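# Transfer 96-well plate from shaker S1 into nest N1

## Task

Carry the 96-well plate off plate shaker S1 and set it in plate nest N1, resting flat and seated within the nest's locators, oriented so well A1 (at the plate's clipped corner) lies at the nest corner labelled A1. It must stay there by itself with no gripper supporting it; then release it and pull the gripper away.

## Robot and tools

Robot: two xArm7-style arms, left_arm and right_arm, each with seven revolute joints and a parallel two-finger gripper. Either arm may do the job; the idle one can be parked out of the way, but the two arms must never collide or press on each other.

Scene frame: origin on the table top midway between the arms, +x pointing out across the table, +z up, left_arm on the +y side. The names left and right say nothing about sides in a camera image. Arm bases in this frame: left_arm at (+0.049, +0.292, 0) m with quat_wxyz (+0.998, 0, 0, +0.065); right_arm at (-0.040, -0.268, 0) m with quat_wxyz (+0.999, 0, 0, -0.051).

Gripper: fingers point along the gripper's +z and close along its y axis. Maximum pad gap is 84 mm, so the plate can only be taken across its narrow width, pinching the body above its flange. Never push a pad down onto a base flange; it can jam and may not come free when opened. The reported end_effector_position sits between the closed pads, roughly 2 cm short of the fingertips; closing pushes the tips about 10 mm further along +z. Reported hand positions can be off, more so at long reach.

Tool execute_actions takes "actions", a list holding zero or one item, and optional "pictures" (boolean, default on). An empty list only reports state. A wait item is {"steps": N} with N from 1 to 300 control steps of 1/30 s, measured from the previous result; it sends nothing. A motion item is {"rows": [...], "steps": N}, N up to 15 (default 15), with 1 to 15 rows; each row is used for one step and the final row repeats to fill the remaining steps. A refused call moves nothing.

Each row is a single flat list of 16 numbers, each within [-1, 1], covering both arms even if one stays still: left_arm waist, shoulder, upper arm roll, elbow, forearm roll, wrist pitch, wrist roll, gripper opening, then the same eight for right_arm. The seven joint values are offsets, not poses: each is measured from that arm's joint angles in the latest result that listed them (before any such result in a scene, and for later calls within the same reply, from where the arm is when the action begins). They are not relative to the previous row. Scale: 1.0 equals 2.036 rad. So a row of zeros pulls the arm back to those reference angles; it is not a hold or a pause. The opening value is absolute: +1 fully open, -1 fully closed.

Joint ranges in rad, same order: waist -6.283..6.283, shoulder -2.059..2.094, upper arm roll -6.283..6.283, elbow -0.192..3.927, forearm roll -6.283..6.283, wrist pitch -1.693..3.142, wrist roll -6.283..6.283. Asking more than 0.010 rad beyond an end gets the call refused; true ends may differ by up to 0.010 rad, and requests beyond them are clipped, reported as "joint sent to its limit" (possibly about an earlier action). Absence of that message does not prove more travel exists.

Motion limits: joint targets move at most 3.14 rad/s, ramp up over 0.16 s, and all joints of an arm are timed to finish together. Per step a target stays within 0.623 rad of the measured angle, and if targets would shift the gripper more than 70 mm from its measured spot, they are scaled down. Between calls, arms keep heading for the last row's target until they have nearly stopped or a step is HELD; after that only a fresh action moves them further.

Results: a state line per arm with gripper position (m), quat_wxyz and velocities (m/s, rad/s) in the scene frame; Joint positions and Joint velocities per arm (seven joints in rad, rad/s, then pad gap in m, 0.084 when open); grip_measured, the actual opening expressed on the command scale; joint torques (total drive output, offset and noisy, not zero in free air). "joint command not followed" means the clearance check altered or blocked targets on some steps; HELD marks steps where your row was not fully sent.

Gripping: to hold, keep commanding an opening well below grip_measured; deeper means harder squeeze, up to about 24 N per pad. Echoing grip_measured still presses lightly on parts up to about 6 cm wide. Close slowly; a fast close can slam. Objects may occasionally be tugged or nudged by outside forces, so grip firmly.

Faults: if contact torque hits a joint's load limit (N m: waist 46, shoulder 46, upper arm roll 27.6, elbow 27.6, forearm roll 27.6, wrist pitch 18.4, wrist roll 18.4; held weight counts), the arm backs off, freezes 10 s and drops the rest of the call. Holding loads heats motors: MOTOR HOT from 65 °C, and at 80 °C the arm is braked (OVER-TEMPERATURE FAULT) until it cools. Keep holds short.

Other tools: zoom_image with "camera" (cam_high, cam_low, cam_left_wrist, cam_right_wrist, each 504x504) and "region" [x0, y0, x1, y1] in pixels from the top-left, at most 504 by 504. read_manual(section="licences") returns licence text only. finished_scene(scene) ends the given scene irreversibly and reports success; call it only once the plate sits seated and released with the gripper clear. Replying without a tool call ends everything.

Avoid dropping, slamming or sliding the plate, pushing hard on anything, and knocking items off the table, which ends the scene. Move smoothly and efficiently.

Each tool is called in YAML: its name, and indented under it one key for each argument.

## Session

execute_actions:
  actions: []

Scene clock: 0.00 s of 8400.00 s.
left_arm: end_effector_position=(+0.4754, +0.6816, +0.3218) grip_measured=+1.00 end_effector_quat_wxyz=(+0.009, +0.353, +0.840, +0.413) end_effector_velocity=(-0.000, +0.000, -0.000) end_effector_angular_velocity=(-0.000, -0.000, +0.000) | right_arm: end_effector_position=(+0.3567, -0.3096, +0.2483) grip_measured=+1.00 end_effector_quat_wxyz=(-0.001, +0.999, -0.052, -0.002) end_effector_velocity=(+0.000, +0.000, +0.000) end_effector_angular_velocity=(-0.000, -0.000, +0.001)
Joint positions: left_arm=[ 1.147 -0.126 -0.562  0.95   0.813  0.381 -2.317  0.084] | right_arm=[-0.001 -0.251 -0.003  0.914  0.002  1.169 -0.003  0.084]
Joint velocities: left_arm=[-0.  0.  0. -0. -0. -0. -0. -0.] | right_arm=[ 0.  0. -0.  0. -0. -0. -0.  0.]
Joint torques (N m, as the arm reports them, + toward a larger angle): no reading
Motor temperatures (°C, as the motors report them): left_arm=[27 31 32 30 27 31 34] | right_arm=[27 26 29 29 29 33 31]

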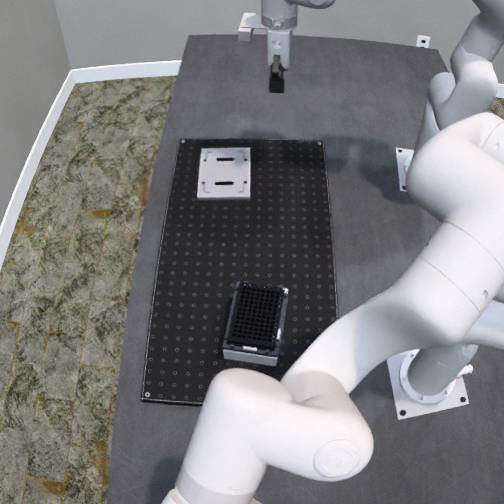

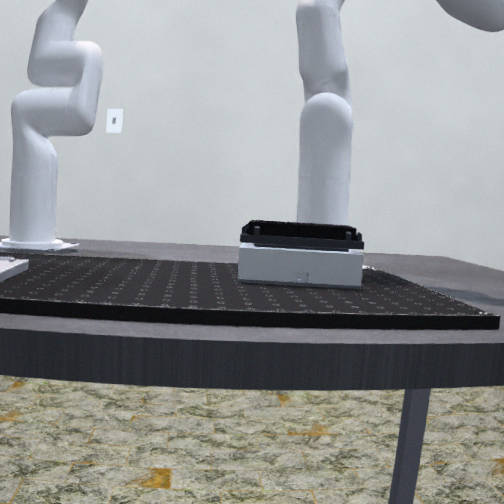

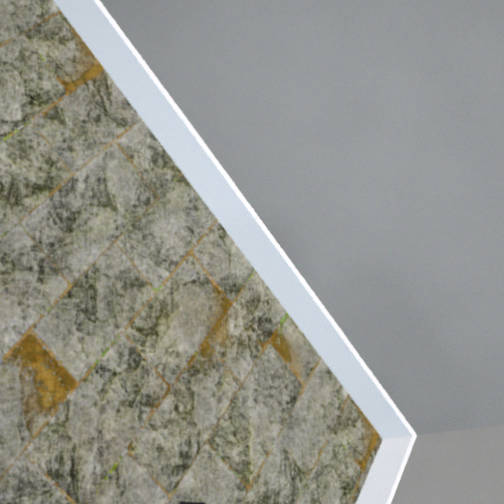

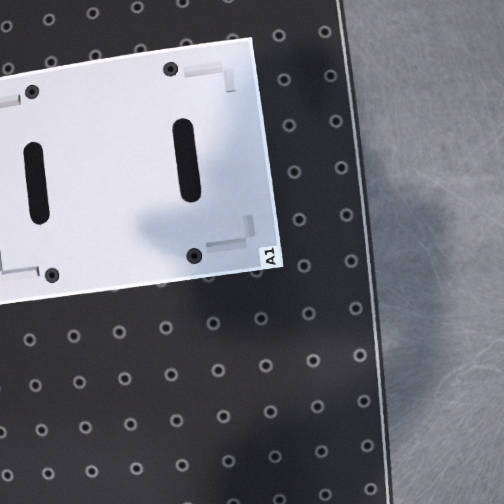

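execute_actions:
  actions:
    - {"rows":[[0,0,0,0,0,0,0,1,0.3885,0.3345,0,0.4813,0,0.145,-0.432,1]],"steps":15}
  pictures: false

execute_actions:
  actions:
    - {"steps":45}

Scene clock: 4.83 s of 8400.00 s.
left_arm: end_effector_position=(+0.4754, +0.6816, +0.3218) grip_measured=+1.00 end_effector_quat_wxyz=(+0.009, +0.353, +0.840, +0.413) end_effector_velocity=(-0.000, +0.000, -0.000) end_effector_angular_velocity=(-0.000, -0.000, +0.001) | right_arm: end_effector_position=(+0.4267, -0.1212, +0.2572) grip_measured=+1.00 end_effector_quat_wxyz=(-0.004, +0.932, +0.360, -0.044) end_effector_velocity=(+0.123, +0.439, +0.117) end_effector_angular_velocity=(+0.132, -0.159, +1.697)
Joint positions: left_arm=[ 1.147 -0.126 -0.562  0.95   0.813  0.381 -2.317  0.084] | right_arm=[ 0.407  0.116 -0.002  1.358  0.002  1.329 -0.434  0.084]
Joint velocities: left_arm=[-0.     0.001  0.001  0.     0.    -0.     0.     0.   ] | right_arm=[ 0.786  0.642 -0.005  1.107 -0.001  0.275 -0.918  0.   ]
Joint torques (N m, as the arm reports them, + toward a larger angle): left_arm=[ -0.8  -10.63   2.34  18.74  -0.78  -1.3   -0.09] | right_arm=[ -1.45 -23.85   0.03  23.51  -0.39  -1.44  -0.46]
Motor temperatures (°C, as the motors report them): left_arm=[27 31 32 32 27 31 34] | right_arm=[27 27 29 31 29 33 31]
Steps of this call (steps 1 to 90: nothing new was sent; then 1.33 s passed at rest; steps 91 to 105: all 15 steps of this action). Readings (joint positions):
91: left_arm=[1.147 -0.126 -0.562 0.950 0.813 0.381 -2.317] | right_arm=[-0.000 -0.251 -0.003 0.915 0.002 1.169 -0.004]
92: left_arm=[1.147 -0.126 -0.562 0.950 0.813 0.381 -2.317] | right_arm=[0.007 -0.244 -0.005 0.922 0.002 1.174 -0.012]
94: left_arm=[1.147 -0.126 -0.562 0.950 0.813 0.381 -2.317] | right_arm=[0.060 -0.191 -0.011 0.979 0.002 1.201 -0.069]
98: left_arm=[1.147 -0.126 -0.562 0.950 0.813 0.381 -2.317] | right_arm=[0.201 -0.054 -0.003 1.117 0.002 1.257 -0.206]
105: the state above

Scene clock: 6.33 s of 8400.00 s.
left_arm: end_effector_position=(+0.4754, +0.6816, +0.3218) grip_measured=+1.00 end_effector_quat_wxyz=(+0.009, +0.353, +0.840, +0.413) end_effector_velocity=(+0.001, -0.001, +0.000) end_effector_angular_velocity=(+0.000, +0.000, -0.003) | right_arm: end_effector_position=(+0.4203, +0.1088, +0.3007) grip_measured=+1.00 end_effector_quat_wxyz=(-0.001, +0.708, +0.706, +0.000) end_effector_velocity=(-0.000, +0.000, -0.000) end_effector_angular_velocity=(+0.000, +0.000, -0.000)
Joint positions: left_arm=[ 1.147 -0.126 -0.562  0.95   0.813  0.381 -2.317  0.084] | right_arm=[ 0.79   0.43  -0.003  1.894  0.002  1.464 -0.882  0.084]
Joint velocities: left_arm=[-0.    -0.    -0.002  0.    -0.    -0.001  0.001 -0.   ] | right_arm=[-0.  0.  0. -0.  0. -0.  0.  0.]
Joint torques (N m, as the arm reports them, + toward a larger angle): left_arm=[ -0.88 -10.86   2.28  19.12  -0.73  -1.45  -0.16] | right_arm=[ -1.43 -27.94  -0.2   22.97  -0.51  -1.46  -0.21]
Motor temperatures (°C, as the motors report them): left_arm=[27 31 32 32 27 31 34] | right_arm=[27 27 29 32 29 33 31]
Steps of this call (steps 1 to 45: the robot went on to your last target). Readings (joint positions):
1: left_arm=[1.147 -0.126 -0.562 0.950 0.813 0.381 -2.317] | right_arm=[0.433 0.138 -0.002 1.395 0.002 1.338 -0.465]
2: left_arm=[1.147 -0.126 -0.562 0.950 0.813 0.381 -2.317] | right_arm=[0.460 0.159 -0.002 1.432 0.002 1.347 -0.496]
4: left_arm=[1.147 -0.126 -0.562 0.950 0.813 0.381 -2.317] | right_arm=[0.512 0.201 -0.002 1.505 0.002 1.366 -0.557]
8: left_arm=[1.147 -0.126 -0.562 0.950 0.813 0.381 -2.317] | right_arm=[0.615 0.285 -0.002 1.649 0.002 1.402 -0.677]
45: the state above
All arms were judged still, so your last target was given up. Only a new action makes them travel on or press farther. Fingers that are still opening or closing keep moving.

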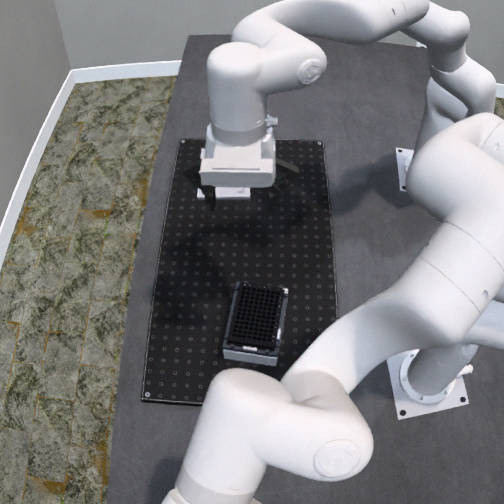

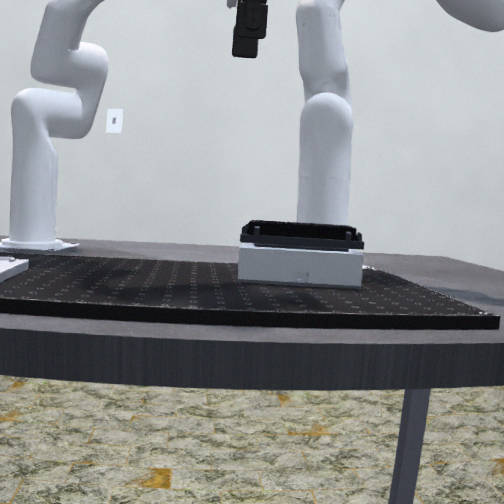

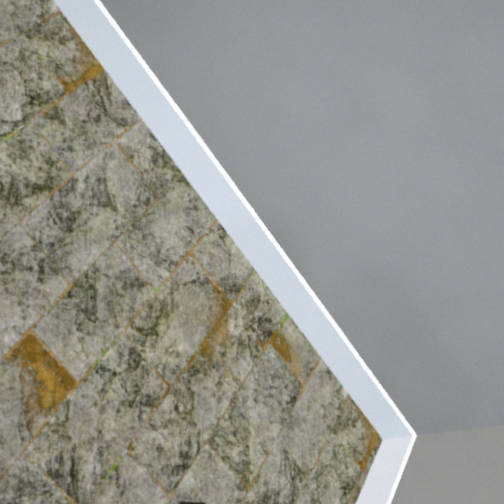

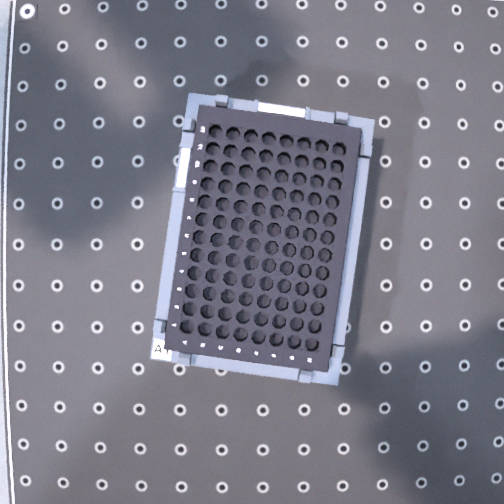

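execute_actions:
  actions:
    - {"rows":[[0,0,0,0,0,0,0,1,0.0555,0.0864,0,-0.107,0,-0.1935,0.126,1]],"steps":15}
  pictures: false

execute_actions:
  actions:
    - {"steps":30}

Scene clock: 8.40 s of 8400.00 s.
left_arm: end_effector_position=(+0.4754, +0.6816, +0.3218) grip_measured=+1.00 end_effector_quat_wxyz=(+0.009, +0.353, +0.840, +0.413) end_effector_velocity=(-0.000, +0.000, -0.000) end_effector_angular_velocity=(-0.001, -0.000, +0.000) | right_arm: end_effector_position=(+0.3922, +0.1774, +0.1289) grip_measured=+1.00 end_effector_quat_wxyz=(-0.001, +0.754, +0.657, -0.007) end_effector_velocity=(-0.024, +0.027, -0.082) end_effector_angular_velocity=(+0.006, -0.009, -0.077)
Joint positions: left_arm=[ 1.147 -0.126 -0.562  0.95   0.813  0.381 -2.317  0.084] | right_arm=[ 0.902  0.607  0.     1.677  0.002  1.084 -0.634  0.084]
Joint velocities: left_arm=[ 0.     0.001  0.    -0.    -0.    -0.    -0.     0.   ] | right_arm=[ 0.059  0.086 -0.    -0.106  0.    -0.204  0.135  0.   ]
Joint torques (N m, as the arm reports them, + toward a larger angle): left_arm=[ -0.95 -10.37   2.06  19.09  -0.89  -1.45  -0.1 ] | right_arm=[ -7.57 -42.68  -4.21  30.61  -0.38  -2.23  -0.9 ]
Motor temperatures (°C, as the motors report them): left_arm=[27 31 32 33 27 31 34] | right_arm=[27 27 29 33 29 33 31]
Steps of this call (steps 1 to 47: nothing new was sent; steps 48 to 62: all 15 steps of this action). Readings (joint positions):
48: left_arm=[1.147 -0.126 -0.562 0.950 0.813 0.381 -2.317] | right_arm=[0.790 0.430 -0.003 1.894 0.002 1.463 -0.882]
49: left_arm=[1.147 -0.126 -0.562 0.950 0.813 0.381 -2.317] | right_arm=[0.792 0.432 -0.004 1.891 0.002 1.455 -0.876]
51: left_arm=[1.147 -0.126 -0.562 0.950 0.813 0.381 -2.317] | right_arm=[0.806 0.450 -0.006 1.866 0.002 1.398 -0.840]
55: left_arm=[1.147 -0.126 -0.562 0.950 0.813 0.381 -2.317] | right_arm=[0.847 0.520 -0.002 1.783 0.002 1.266 -0.754]
62: the state above

Scene clock: 9.40 s of 8400.00 s.
left_arm: end_effector_position=(+0.4754, +0.6816, +0.3218) grip_measured=+1.00 end_effector_quat_wxyz=(+0.009, +0.353, +0.840, +0.413) end_effector_velocity=(+0.000, -0.000, +0.000) end_effector_angular_velocity=(+0.001, -0.000, -0.001) | right_arm: end_effector_position=(+0.3954, +0.1790, +0.1303) grip_measured=+1.00 end_effector_quat_wxyz=(-0.000, +0.757, +0.653, +0.000) end_effector_velocity=(+0.000, -0.000, -0.000) end_effector_angular_velocity=(+0.000, +0.000, -0.001)
Joint positions: left_arm=[ 1.147 -0.126 -0.562  0.95   0.813  0.381 -2.317  0.084] | right_arm=[ 0.903  0.606 -0.003  1.676  0.002  1.07  -0.626  0.084]
Joint velocities: left_arm=[ 0.    -0.    -0.     0.    -0.    -0.001  0.001  0.   ] | right_arm=[-0.001  0.     0.     0.     0.    -0.     0.     0.   ]
Joint torques (N m, as the arm reports them, + toward a larger angle): left_arm=[ -0.63 -10.44   2.22  18.85  -0.68  -1.27  -0.16] | right_arm=[ -1.36 -30.8   -0.37  22.66  -0.03  -1.48  -0.11]
Motor temperatures (°C, as the motors report them): left_arm=[27 31 32 33 27 31 34] | right_arm=[27 28 29 33 29 33 31]
Steps of this call (steps 1 to 30: the robot went on to your last target). Readings (joint positions):
1: left_arm=[1.147 -0.126 -0.562 0.950 0.813 0.381 -2.317] | right_arm=[0.903 0.608 -0.000 1.676 0.002 1.079 -0.631]
2: left_arm=[1.147 -0.126 -0.562 0.950 0.813 0.381 -2.317] | right_arm=[0.903 0.607 -0.001 1.676 0.002 1.075 -0.629]
4: left_arm=[1.147 -0.126 -0.562 0.950 0.813 0.381 -2.317] | right_arm=[0.902 0.603 -0.004 1.679 0.002 1.072 -0.627]
8: left_arm=[1.147 -0.126 -0.562 0.950 0.813 0.381 -2.317] | right_arm=[0.902 0.603 -0.004 1.678 0.002 1.070 -0.626]
30: the state above
All arms were judged still, so your last target was given up. Only a new action makes them travel on or press farther. Fingers that are still opening or closing keep moving.

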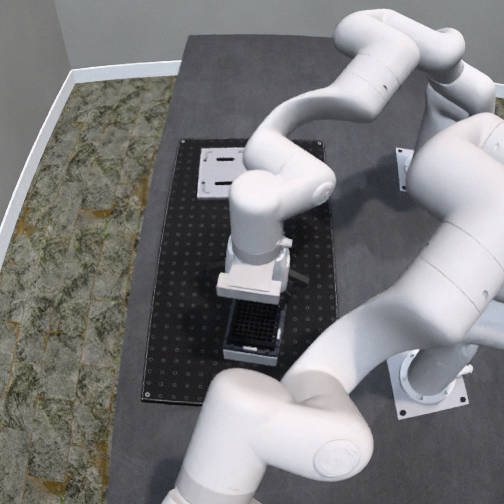

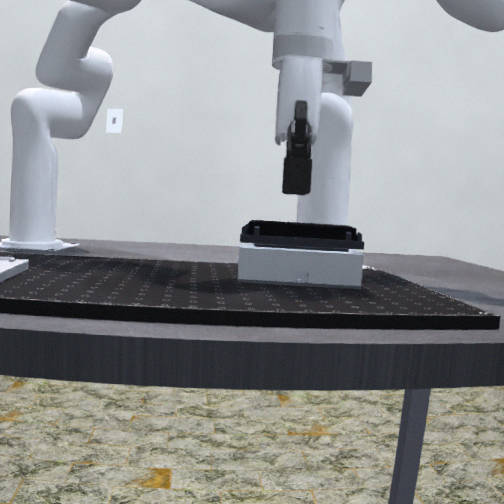

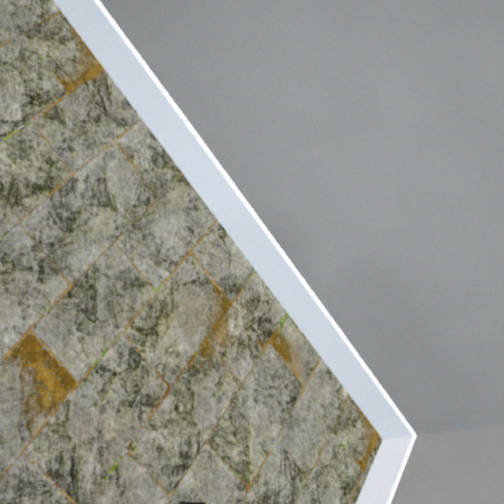

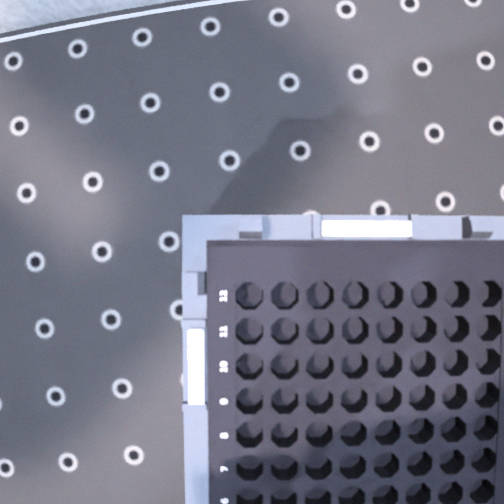

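execute_actions:
  actions:
    - {"rows":[[0,0,0,0,0,0,0,1,0.0011,0.0136,0,-0.0139,0,-0.0275,0.0011,1]],"steps":15}
  pictures: false

execute_actions:
  actions:
    - {"steps":15}

Scene clock: 11.93 s of 8400.00 s.
left_arm: end_effector_position=(+0.4754, +0.6816, +0.3218) grip_measured=+1.00 end_effector_quat_wxyz=(+0.009, +0.353, +0.840, +0.413) end_effector_velocity=(-0.000, +0.001, -0.000) end_effector_angular_velocity=(+0.000, +0.000, +0.001) | right_arm: end_effector_position=(+0.3947, +0.1801, +0.1066) grip_measured=+1.00 end_effector_quat_wxyz=(-0.000, +0.757, +0.653, +0.001) end_effector_velocity=(-0.004, -0.005, -0.011) end_effector_angular_velocity=(-0.017, +0.017, +0.000)
Joint positions: left_arm=[ 1.147 -0.126 -0.562  0.95   0.813  0.381 -2.317  0.084] | right_arm=[ 0.905  0.632 -0.003  1.649  0.002  1.014 -0.624  0.084]
Joint velocities: left_arm=[ 0.     0.     0.001 -0.     0.    -0.     0.001 -0.   ] | right_arm=[-0.001  0.01   0.001 -0.012 -0.     0.002 -0.    -0.   ]
Joint torques (N m, as the arm reports them, + toward a larger angle): left_arm=[ -0.66 -10.9    2.11  18.78  -1.1   -1.35  -0.25] | right_arm=[ -1.31 -31.19  -0.34  22.13  -0.75  -1.72  -0.75]
Motor temperatures (°C, as the motors report them): left_arm=[27 32 32 34 27 31 34] | right_arm=[27 28 29 34 29 33 31]
Steps of this call (steps 1 to 61: nothing new was sent; steps 62 to 76: all 15 steps of this action). Readings (joint positions):
62: left_arm=[1.147 -0.126 -0.562 0.950 0.813 0.381 -2.317] | right_arm=[0.903 0.606 -0.003 1.676 0.002 1.069 -0.626]
63: left_arm=[1.147 -0.126 -0.562 0.950 0.813 0.381 -2.317] | right_arm=[0.903 0.608 -0.003 1.673 0.002 1.061 -0.625]
65: left_arm=[1.147 -0.126 -0.562 0.950 0.813 0.381 -2.317] | right_arm=[0.904 0.621 -0.003 1.661 0.002 1.033 -0.624]
69: left_arm=[1.147 -0.126 -0.562 0.950 0.813 0.381 -2.317] | right_arm=[0.905 0.636 -0.003 1.645 0.002 1.017 -0.624]
76: the state above

Scene clock: 12.43 s of 8400.00 s.
left_arm: end_effector_position=(+0.4754, +0.6816, +0.3218) grip_measured=+1.00 end_effector_quat_wxyz=(+0.009, +0.353, +0.840, +0.413) end_effector_velocity=(+0.000, -0.000, +0.000) end_effector_angular_velocity=(+0.001, +0.001, -0.001) | right_arm: end_effector_position=(+0.3943, +0.1798, +0.1057) grip_measured=+1.00 end_effector_quat_wxyz=(-0.000, +0.757, +0.653, +0.000) end_effector_velocity=(+0.000, -0.000, +0.000) end_effector_angular_velocity=(-0.000, -0.001, +0.000)
Joint positions: left_arm=[ 1.147 -0.126 -0.562  0.95   0.813  0.381 -2.317  0.084] | right_arm=[ 0.905  0.633 -0.003  1.648  0.002  1.014 -0.624  0.084]
Joint velocities: left_arm=[ 0.    -0.001 -0.001  0.     0.     0.     0.001 -0.   ] | right_arm=[ 0.     0.    -0.     0.    -0.001 -0.     0.    -0.   ]
Joint torques (N m, as the arm reports them, + toward a larger angle): left_arm=[ -0.25 -10.61   2.18  18.95  -0.65  -1.41  -0.28] | right_arm=[ -1.62 -31.43  -0.3   22.28  -0.37  -1.68  -0.38]
Motor temperatures (°C, as the motors report them): left_arm=[27 32 32 34 27 31 34] | right_arm=[27 28 29 34 29 33 31]
Steps of this call (steps 1 to 15: the robot went on to your last target). Readings (joint positions):
1: left_arm=[1.147 -0.126 -0.562 0.950 0.813 0.381 -2.317] | right_arm=[0.905 0.633 -0.003 1.648 0.002 1.014 -0.624]
2: left_arm=[1.147 -0.126 -0.562 0.950 0.813 0.381 -2.317] | right_arm=[0.905 0.633 -0.003 1.648 0.002 1.014 -0.624]
4: left_arm=[1.147 -0.126 -0.562 0.950 0.813 0.381 -2.317] | right_arm=[0.905 0.633 -0.003 1.648 0.002 1.014 -0.624]
8: left_arm=[1.147 -0.126 -0.562 0.950 0.813 0.381 -2.317] | right_arm=[0.905 0.633 -0.003 1.648 0.002 1.014 -0.624]
15: the state above
All arms were judged still, so your last target was given up. Only a new action makes them travel on or press farther. Fingers that are still opening or closing keep moving.

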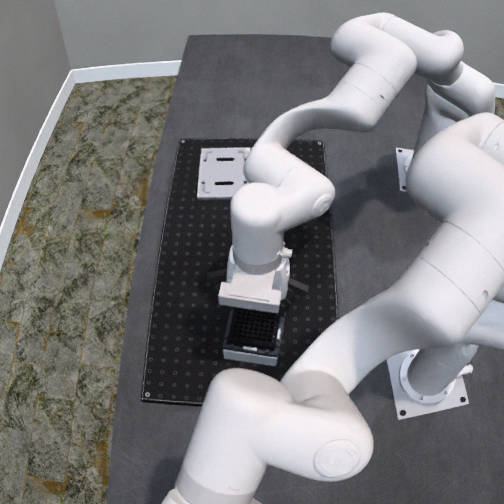

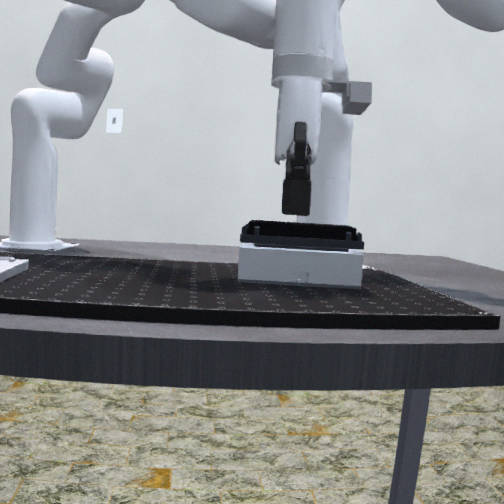

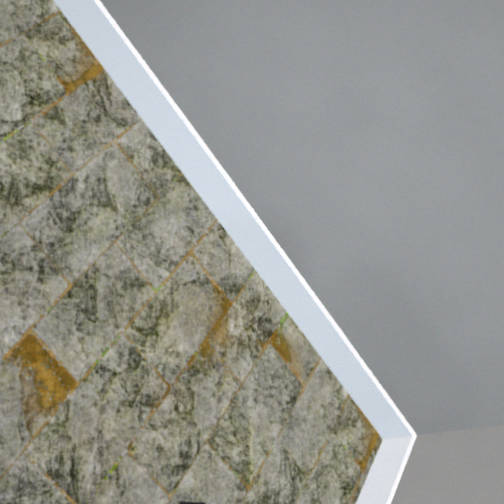

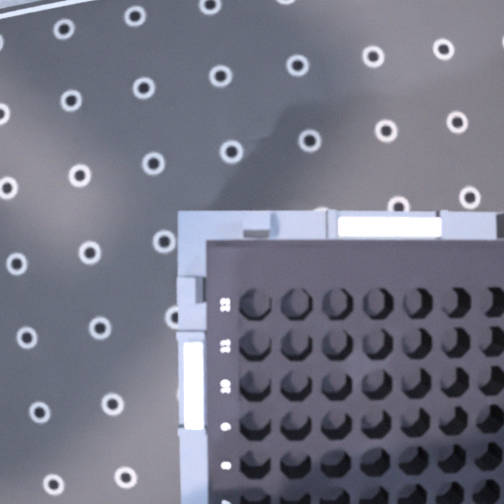

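execute_actions:
  actions:
    - {"rows":[[0,0,0,0,0,0,0,1,0,0.009,0,-0.0093,0,-0.0183,0,1]],"steps":15}
  pictures: false

execute_actions:
  actions:
    - {"steps":15}

zoom_image:
  camera: "cam_low"
  region: [220,170,380,300]

Scene clock: 13.87 s of 8400.00 s.
left_arm: end_effector_position=(+0.4754, +0.6816, +0.3218) grip_measured=+1.00 end_effector_quat_wxyz=(+0.009, +0.353, +0.840, +0.413) end_effector_velocity=(-0.000, +0.000, -0.001) end_effector_angular_velocity=(-0.001, +0.001, +0.001) | right_arm: end_effector_position=(+0.3938, +0.1794, +0.0897) grip_measured=+1.00 end_effector_quat_wxyz=(-0.000, +0.757, +0.653, +0.001) end_effector_velocity=(-0.001, -0.000, -0.003) end_effector_angular_velocity=(-0.002, +0.002, +0.001)
Joint positions: left_arm=[ 1.147 -0.126 -0.562  0.95   0.813  0.381 -2.317  0.084] | right_arm=[ 0.905  0.651 -0.003  1.629  0.002  0.977 -0.624  0.084]
Joint velocities: left_arm=[ 0.     0.001 -0.    -0.     0.     0.    -0.    -0.   ] | right_arm=[ 0.001  0.003 -0.    -0.002 -0.    -0.002 -0.     0.   ]
Joint torques (N m, as the arm reports them, + toward a larger angle): left_arm=[ -0.39 -10.6    2.16  19.06  -0.9   -1.25  -0.15] | right_arm=[ -1.37 -30.65  -0.59  22.09  -0.33  -2.05  -0.47]
Motor temperatures (°C, as the motors report them): left_arm=[27 32 32 34 27 31 34] | right_arm=[27 29 29 34 29 33 31]
Steps of this call (steps 1 to 28: nothing new was sent; steps 29 to 43: all 15 steps of this action). Readings (joint positions):
29: left_arm=[1.147 -0.126 -0.562 0.950 0.813 0.381 -2.317] | right_arm=[0.905 0.634 -0.003 1.648 0.002 1.013 -0.624]
30: left_arm=[1.147 -0.126 -0.562 0.950 0.813 0.381 -2.317] | right_arm=[0.905 0.635 -0.003 1.645 0.002 1.006 -0.624]
32: left_arm=[1.147 -0.126 -0.562 0.950 0.813 0.381 -2.317] | right_arm=[0.905 0.644 -0.003 1.636 0.002 0.988 -0.624]
36: left_arm=[1.147 -0.126 -0.562 0.950 0.813 0.381 -2.317] | right_arm=[0.905 0.653 -0.004 1.628 0.002 0.978 -0.624]
43: the state above

Scene clock: 14.37 s of 8400.00 s.
left_arm: end_effector_position=(+0.4754, +0.6816, +0.3218) grip_measured=+1.00 end_effector_quat_wxyz=(+0.009, +0.353, +0.840, +0.413) end_effector_velocity=(-0.001, +0.001, -0.000) end_effector_angular_velocity=(-0.001, -0.001, +0.002) | right_arm: end_effector_position=(+0.3938, +0.1792, +0.0895) grip_measured=+1.00 end_effector_quat_wxyz=(-0.000, +0.757, +0.653, +0.000) end_effector_velocity=(-0.001, +0.001, -0.000) end_effector_angular_velocity=(-0.000, +0.000, +0.003)
Joint positions: left_arm=[ 1.147 -0.126 -0.562  0.95   0.813  0.381 -2.317  0.084] | right_arm=[ 0.905  0.652 -0.003  1.629  0.002  0.977 -0.624  0.084]
Joint velocities: left_arm=[ 0.     0.     0.001 -0.     0.     0.    -0.001 -0.   ] | right_arm=[ 0.002  0.    -0.    -0.    -0.     0.    -0.     0.   ]
Joint torques (N m, as the arm reports them, + toward a larger angle): left_arm=[ -0.8  -10.79   1.98  19.08  -0.8   -1.39  -0.14] | right_arm=[ -1.49 -31.59  -0.45  21.23  -0.57  -1.45  -0.4 ]
Motor temperatures (°C, as the motors report them): left_arm=[27 32 32 34 27 31 34] | right_arm=[27 29 29 34 29 33 31]
Steps of this call (steps 1 to 15: the robot went on to your last target). Readings (joint positions):
1: left_arm=[1.147 -0.126 -0.562 0.950 0.813 0.381 -2.317] | right_arm=[0.905 0.651 -0.003 1.629 0.002 0.977 -0.624]
2: left_arm=[1.147 -0.126 -0.562 0.950 0.813 0.381 -2.317] | right_arm=[0.905 0.651 -0.003 1.629 0.002 0.977 -0.624]
4: left_arm=[1.147 -0.126 -0.562 0.950 0.813 0.381 -2.317] | right_arm=[0.905 0.651 -0.003 1.629 0.002 0.977 -0.624]
8: left_arm=[1.147 -0.126 -0.562 0.950 0.813 0.381 -2.317] | right_arm=[0.905 0.652 -0.003 1.629 0.002 0.977 -0.624]
15: the state above
All arms were judged still, so your last target was given up. Only a new action makes them travel on or press farther. Fingers that are still opening or closing keep moving.

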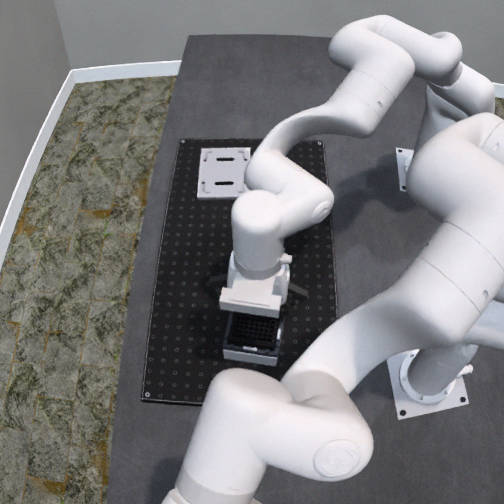

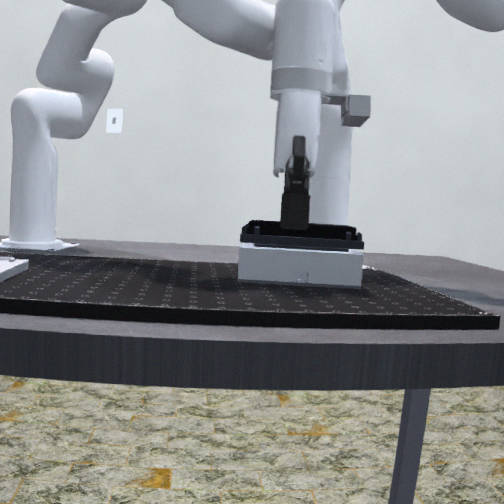

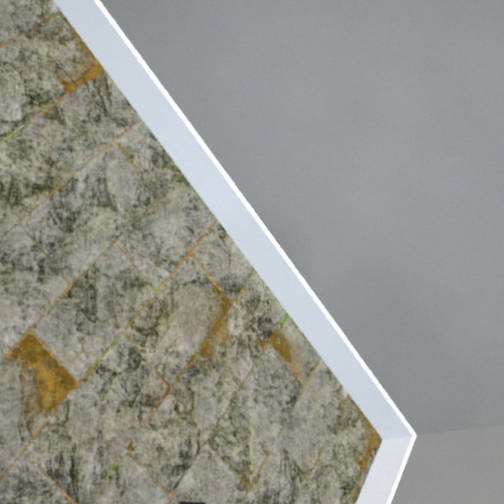

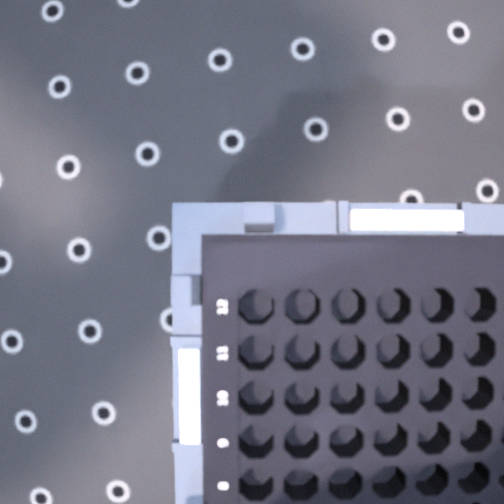

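Region (220, 170, 380, 300) of cam_low's 504x504 image, scaled by 3.150, with more detail than that image has; it fills the top 410 rows of this view, and the rest is white.

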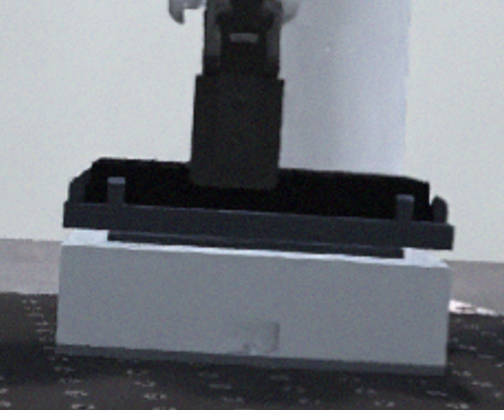

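execute_actions:
  actions:
    - {"rows":[[0,0,0,0,0,0,0,1,0,0.0011,0,-0.0011,0,-0.0022,0,1],[0,0,0,0,0,0,0,1,0,0.0011,0,-0.0011,0,-0.0022,0,1],[0,0,0,0,0,0,0,1,0,0.0011,0,-0.0011,0,-0.0022,0,1],[0,0,0,0,0,0,0,1,0,0.0011,0,-0.0011,0,-0.0022,0,1],[0,0,0,0,0,0,0,1,0,0.0011,0,-0.0011,0,-0.0022,0,1],[0,0,0,0,0,0,0,1,0,0.0011,0,-0.0011,0,-0.0022,0,1],[0,0,0,0,0,0,0,1,0,0.0011,0,-0.0011,0,-0.0022,0,0.8],[0,0,0,0,0,0,0,1,0,0.0011,0,-0.0011,0,-0.0022,0,0.6],[0,0,0,0,0,0,0,1,0,0.0011,0,-0.0011,0,-0.0022,0,0.3],[0,0,0,0,0,0,0,1,0,0.0011,0,-0.0011,0,-0.0022,0,0.0]],"steps":15}
  pictures: false

execute_actions:
  actions:
    - {"steps":10}
  pictures: false

Scene clock: 15.93 s of 8400.00 s.
left_arm: end_effector_position=(+0.4754, +0.6816, +0.3218) grip_measured=+1.00 end_effector_quat_wxyz=(+0.009, +0.353, +0.840, +0.413) end_effector_velocity=(-0.000, +0.000, +0.000) end_effector_angular_velocity=(+0.000, -0.000, +0.000) | right_arm: end_effector_position=(+0.3943, +0.1789, +0.0878) grip_measured=+0.93 end_effector_quat_wxyz=(+0.000, +0.757, +0.653, +0.001) end_effector_velocity=(-0.000, +0.000, -0.000) end_effector_angular_velocity=(+0.001, +0.001, -0.001)
Joint positions: left_arm=[ 1.147 -0.126 -0.562  0.95   0.813  0.381 -2.317  0.084] | right_arm=[ 0.905  0.654 -0.003  1.627  0.002  0.972 -0.624  0.082]
Joint velocities: left_arm=[ 0.    -0.     0.001 -0.     0.    -0.    -0.     0.   ] | right_arm=[-0.001  0.     0.001 -0.     0.001  0.     0.     0.   ]
Joint torques (N m, as the arm reports them, + toward a larger angle): left_arm=[ -0.71 -10.86   2.33  19.1   -0.78  -1.44  -0.09] | right_arm=[  0.69 -29.87   1.31  20.43   0.38  -1.52  -0.36]
Motor temperatures (°C, as the motors report them): left_arm=[27 32 32 35 27 31 34] | right_arm=[27 29 29 35 29 33 31]
Steps of this call (steps 1 to 32: nothing new was sent; steps 33 to 47: all 15 steps of this action). Readings (joint positions):
33: left_arm=[1.147 -0.126 -0.562 0.950 0.813 0.381 -2.317] | right_arm=[0.905 0.652 -0.003 1.629 0.002 0.977 -0.624]
34: left_arm=[1.147 -0.126 -0.562 0.950 0.813 0.381 -2.317] | right_arm=[0.905 0.652 -0.003 1.629 0.002 0.976 -0.624]
36: left_arm=[1.147 -0.126 -0.562 0.950 0.813 0.381 -2.317] | right_arm=[0.905 0.653 -0.003 1.627 0.002 0.974 -0.624]
40: left_arm=[1.147 -0.126 -0.562 0.950 0.813 0.381 -2.317] | right_arm=[0.905 0.653 -0.004 1.628 0.002 0.972 -0.624]
47: the state above

Scene clock: 16.27 s of 8400.00 s.
left_arm: end_effector_position=(+0.4754, +0.6816, +0.3218) grip_measured=+1.00 end_effector_quat_wxyz=(+0.009, +0.353, +0.840, +0.413) end_effector_velocity=(+0.000, -0.001, -0.001) end_effector_angular_velocity=(-0.001, +0.001, -0.001) | right_arm: end_effector_position=(+0.3941, +0.1790, +0.0878) grip_measured=+0.93 end_effector_quat_wxyz=(+0.000, +0.757, +0.653, +0.001) end_effector_velocity=(-0.000, -0.000, -0.000) end_effector_angular_velocity=(+0.000, +0.001, -0.001)
Joint positions: left_arm=[ 1.147 -0.126 -0.562  0.95   0.813  0.381 -2.317  0.084] | right_arm=[ 0.905  0.654 -0.003  1.627  0.002  0.972 -0.624  0.082]
Joint velocities: left_arm=[-0.     0.001 -0.001 -0.     0.     0.    -0.     0.   ] | right_arm=[-0.     0.     0.    -0.     0.001  0.    -0.     0.   ]
Joint torques (N m, as the arm reports them, + toward a larger angle): left_arm=[ -0.55 -10.92   2.11  19.17  -0.8   -1.35  -0.19] | right_arm=[  0.81 -29.62   1.58  20.12   0.41  -1.15  -0.3 ]
Motor temperatures (°C, as the motors report them): left_arm=[27 32 32 35 27 31 34] | right_arm=[27 29 29 35 29 33 31]
Steps of this call (steps 1 to 10: the robot went on to your last target). Readings (joint positions):
1: left_arm=[1.147 -0.126 -0.562 0.950 0.813 0.381 -2.317] | right_arm=[0.905 0.654 -0.003 1.627 0.002 0.972 -0.624]
2: left_arm=[1.147 -0.126 -0.562 0.950 0.813 0.381 -2.317] | right_arm=[0.905 0.654 -0.003 1.627 0.002 0.972 -0.624]
4: left_arm=[1.147 -0.126 -0.562 0.950 0.813 0.381 -2.317] | right_arm=[0.905 0.654 -0.003 1.627 0.002 0.972 -0.624]
8: left_arm=[1.147 -0.126 -0.562 0.950 0.813 0.381 -2.317] | right_arm=[0.905 0.654 -0.003 1.627 0.002 0.972 -0.624]
10: the state above

Lift to the earlier z=0.13 pose.

execute_actions:
  actions:
    - {"rows":[[0,0,0,0,0,0,0,1,0,-0.0236,0,0.0241,0,0.0481,0,-0.5]],"steps":15}
  pictures: false

execute_actions:
  actions:
    - {"steps":10}

Scene clock: 17.10 s of 8400.00 s.
left_arm: end_effector_position=(+0.4754, +0.6816, +0.3218) grip_measured=+1.00 end_effector_quat_wxyz=(+0.009, +0.353, +0.840, +0.413) end_effector_velocity=(-0.000, +0.000, +0.000) end_effector_angular_velocity=(+0.000, +0.000, +0.001) | right_arm: end_effector_position=(+0.3937, +0.1790, +0.1283) grip_measured=+0.93 end_effector_quat_wxyz=(+0.000, +0.757, +0.653, -0.002) end_effector_velocity=(+0.010, +0.006, +0.019) end_effector_angular_velocity=(+0.028, -0.033, -0.002)
Joint positions: left_arm=[ 1.147 -0.126 -0.562  0.95   0.813  0.381 -2.317  0.084] | right_arm=[ 0.905  0.607 -0.003  1.674  0.002  1.071 -0.624  0.082]
Joint velocities: left_arm=[ 0. -0.  0.  0. -0.  0.  0.  0.] | right_arm=[-0.001 -0.015 -0.003  0.021 -0.003 -0.006 -0.     0.   ]
Joint torques (N m, as the arm reports them, + toward a larger angle): left_arm=[ -0.32 -10.68   2.12  19.13  -0.8   -1.33  -0.15] | right_arm=[ -1.16 -31.17  -0.14  22.82  -0.7   -1.47  -0.01]
Motor temperatures (°C, as the motors report them): left_arm=[27 32 32 35 27 31 34] | right_arm=[27 29 29 35 29 33 31]
Steps of this call (steps 1 to 10: the robot went on to your last target; steps 11 to 25: all 15 steps of this action). Readings (joint positions):
11: left_arm=[1.147 -0.126 -0.562 0.950 0.813 0.381 -2.317] | right_arm=[0.905 0.653 -0.003 1.627 0.002 0.973 -0.624]
12: left_arm=[1.147 -0.126 -0.562 0.950 0.813 0.381 -2.317] | right_arm=[0.905 0.652 -0.003 1.630 0.002 0.981 -0.624]
14: left_arm=[1.147 -0.126 -0.562 0.950 0.813 0.381 -2.317] | right_arm=[0.905 0.635 -0.004 1.649 0.002 1.025 -0.624]
18: left_arm=[1.147 -0.126 -0.562 0.950 0.813 0.381 -2.317] | right_arm=[0.906 0.601 -0.000 1.679 0.003 1.066 -0.624]
25: the state above

Scene clock: 17.43 s of 8400.00 s.
left_arm: end_effector_position=(+0.4754, +0.6816, +0.3218) grip_measured=+1.00 end_effector_quat_wxyz=(+0.009, +0.353, +0.840, +0.413) end_effector_velocity=(-0.000, +0.000, -0.000) end_effector_angular_velocity=(-0.000, +0.001, +0.000) | right_arm: end_effector_position=(+0.3946, +0.1796, +0.1301) grip_measured=+0.93 end_effector_quat_wxyz=(-0.000, +0.757, +0.653, +0.000) end_effector_velocity=(+0.001, -0.001, +0.001) end_effector_angular_velocity=(+0.001, -0.002, -0.002)
Joint positions: left_arm=[ 1.147 -0.126 -0.562  0.95   0.813  0.381 -2.317  0.084] | right_arm=[ 0.905  0.606 -0.003  1.676  0.002  1.07  -0.624  0.082]
Joint velocities: left_arm=[-0.     0.     0.001 -0.     0.     0.     0.001 -0.   ] | right_arm=[-0.001 -0.001 -0.001  0.001 -0.    -0.     0.    -0.   ]
Joint torques (N m, as the arm reports them, + toward a larger angle): left_arm=[ -1.07 -10.96   2.26  18.88  -0.9   -1.33  -0.09] | right_arm=[ -1.74 -31.62   0.03  22.7   -0.57  -1.71  -0.38]
Motor temperatures (°C, as the motors report them): left_arm=[27 32 32 35 27 31 34] | right_arm=[27 29 29 35 29 33 31]
Steps of this call (steps 1 to 10: the robot went on to your last target). Readings (joint positions):
1: left_arm=[1.147 -0.126 -0.562 0.950 0.813 0.381 -2.317] | right_arm=[0.905 0.607 -0.003 1.675 0.002 1.071 -0.624]
2: left_arm=[1.147 -0.126 -0.562 0.950 0.813 0.381 -2.317] | right_arm=[0.905 0.606 -0.003 1.675 0.002 1.070 -0.624]
4: left_arm=[1.147 -0.126 -0.562 0.950 0.813 0.381 -2.317] | right_arm=[0.905 0.606 -0.003 1.676 0.002 1.070 -0.624]
8: left_arm=[1.147 -0.126 -0.562 0.950 0.813 0.381 -2.317] | right_arm=[0.905 0.606 -0.003 1.676 0.002 1.070 -0.624]
10: the state above

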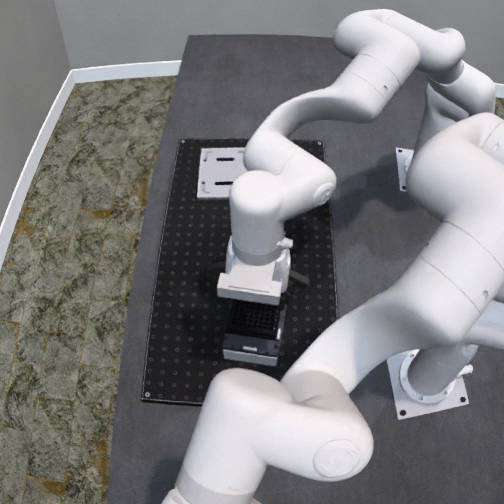

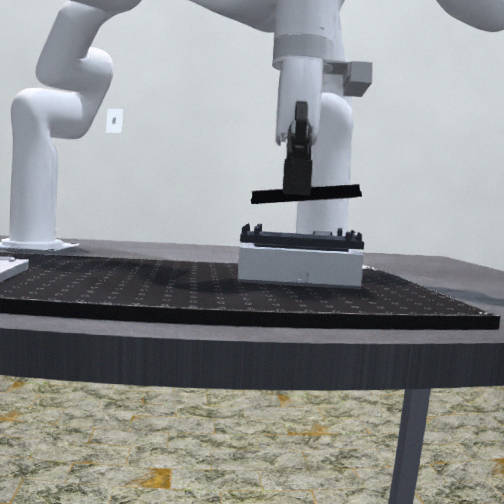

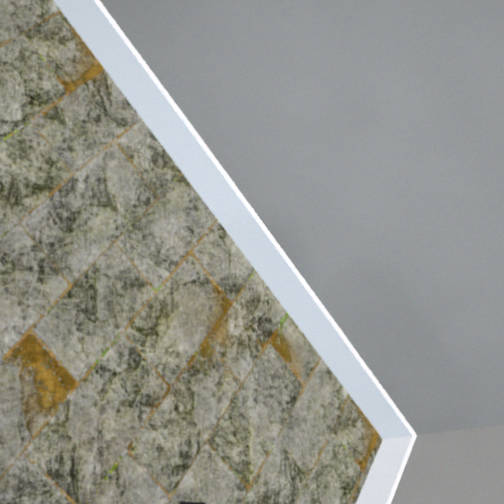

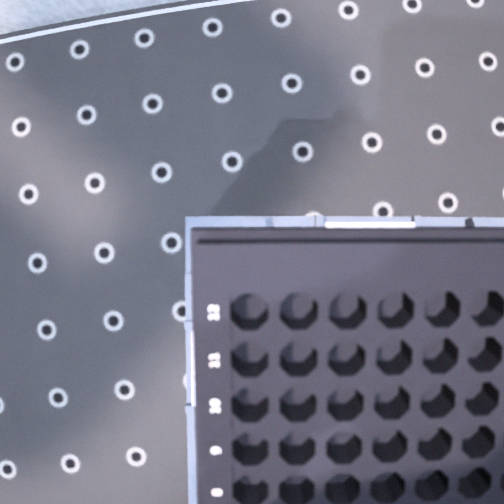

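execute_actions:
  actions:
    - {"rows":[[0,0,0,0,0,0,0,1,-0.3527,-0.1665,0,-0.2532,0,-0.0867,-0.4234,-1]],"steps":15}
  pictures: false

execute_actions:
  actions:
    - {"steps":45}

Scene clock: 19.30 s of 8400.00 s.
left_arm: end_effector_position=(+0.4754, +0.6816, +0.3218) grip_measured=+1.00 end_effector_quat_wxyz=(+0.009, +0.353, +0.840, +0.413) end_effector_velocity=(+0.000, -0.000, +0.000) end_effector_angular_velocity=(+0.000, -0.000, +0.000) | right_arm: end_effector_position=(+0.4792, -0.0195, +0.1334) grip_measured=+0.93 end_effector_quat_wxyz=(+0.000, +0.745, +0.667, +0.000) end_effector_velocity=(+0.095, -0.466, +0.000) end_effector_angular_velocity=(+0.003, +0.003, +0.233)
Joint positions: left_arm=[ 1.147 -0.126 -0.562  0.95   0.813  0.381 -2.317  0.084] | right_arm=[ 0.553  0.436 -0.005  1.418  0.002  0.982 -1.015  0.082]
Joint velocities: left_arm=[-0.    -0.001 -0.    -0.    -0.     0.    -0.     0.   ] | right_arm=[-0.808 -0.374  0.006 -0.568  0.001 -0.193 -1.037  0.   ]
Joint torques (N m, as the arm reports them, + toward a larger angle): left_arm=[ -0.38 -10.7    2.17  19.11  -0.97  -1.27  -0.19] | right_arm=[ -1.08 -27.61   0.    21.57  -0.09  -1.33  -0.24]
Motor temperatures (°C, as the motors report them): left_arm=[27 32 32 35 27 31 34] | right_arm=[27 29 29 35 29 33 31]
Steps of this call (steps 1 to 15: the robot went on to your last target; steps 16 to 41: nothing new was sent; steps 42 to 56: all 15 steps of this action). Readings (joint positions):
42: left_arm=[1.147 -0.126 -0.562 0.950 0.813 0.381 -2.317] | right_arm=[0.904 0.605 -0.003 1.676 0.002 1.070 -0.625]
43: left_arm=[1.147 -0.126 -0.562 0.950 0.813 0.381 -2.317] | right_arm=[0.898 0.602 -0.000 1.669 0.002 1.067 -0.633]
45: left_arm=[1.147 -0.126 -0.562 0.950 0.813 0.381 -2.317] | right_arm=[0.855 0.576 0.008 1.628 0.003 1.053 -0.683]
49: left_arm=[1.147 -0.126 -0.562 0.950 0.813 0.381 -2.317] | right_arm=[0.740 0.522 -0.005 1.549 0.002 1.026 -0.791]
56: the state above

Scene clock: 20.80 s of 8400.00 s.
left_arm: end_effector_position=(+0.4754, +0.6816, +0.3218) grip_measured=+1.00 end_effector_quat_wxyz=(+0.009, +0.353, +0.840, +0.413) end_effector_velocity=(+0.000, -0.000, -0.001) end_effector_angular_velocity=(-0.001, +0.000, +0.000) | right_arm: end_effector_position=(+0.4780, -0.2253, +0.1302) grip_measured=+0.93 end_effector_quat_wxyz=(-0.000, +0.709, +0.705, +0.000) end_effector_velocity=(+0.000, +0.000, +0.000) end_effector_angular_velocity=(+0.000, -0.000, +0.000)
Joint positions: left_arm=[ 1.147 -0.126 -0.562  0.95   0.813  0.381 -2.317  0.084] | right_arm=[ 0.187  0.267 -0.003  1.161  0.002  0.894 -1.486  0.082]
Joint velocities: left_arm=[ 0.     0.001 -0.    -0.    -0.     0.    -0.     0.   ] | right_arm=[ 0. -0. -0.  0.  0.  0. -0. -0.]
Joint torques (N m, as the arm reports them, + toward a larger angle): left_arm=[ -0.26 -10.4    2.17  18.79  -0.73  -1.4   -0.25] | right_arm=[ -1.52 -23.92  -0.59  21.34  -0.53  -1.85  -0.69]
Motor temperatures (°C, as the motors report them): left_arm=[27 32 32 35 27 31 34] | right_arm=[27 29 30 36 29 33 31]
Steps of this call (steps 1 to 45: the robot went on to your last target). Readings (joint positions):
1: left_arm=[1.147 -0.126 -0.562 0.950 0.813 0.381 -2.317] | right_arm=[0.526 0.423 -0.004 1.399 0.002 0.975 -1.050]
2: left_arm=[1.147 -0.126 -0.562 0.950 0.813 0.381 -2.317] | right_arm=[0.499 0.411 -0.004 1.380 0.002 0.968 -1.085]
4: left_arm=[1.147 -0.126 -0.562 0.950 0.813 0.381 -2.317] | right_arm=[0.445 0.385 -0.001 1.342 0.003 0.954 -1.155]
8: left_arm=[1.147 -0.126 -0.562 0.950 0.813 0.381 -2.317] | right_arm=[0.337 0.335 0.002 1.265 0.004 0.928 -1.296]
45: the state above
All arms were judged still, so your last target was given up. Only a new action makes them travel on or press farther. Fingers that are still opening or closing keep moving.

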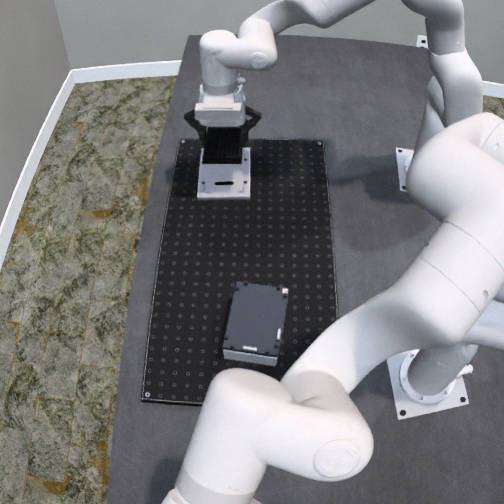

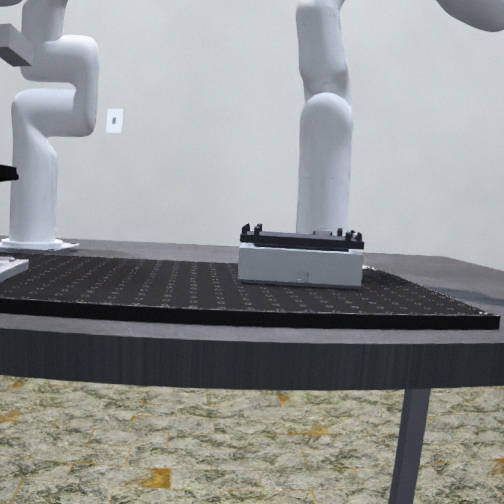

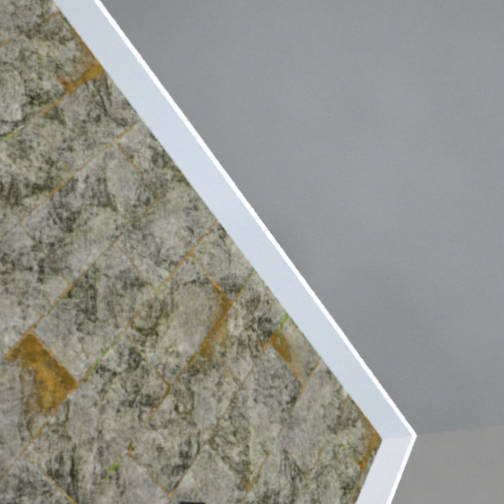

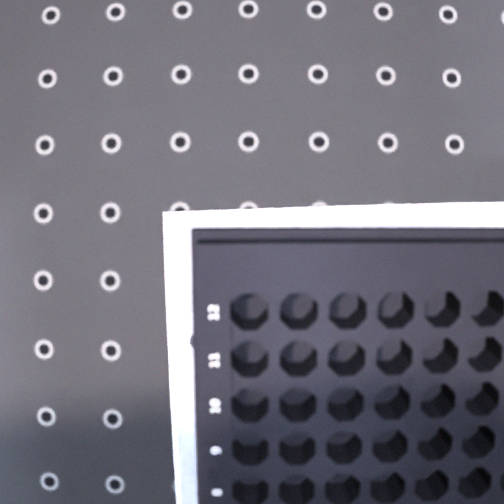

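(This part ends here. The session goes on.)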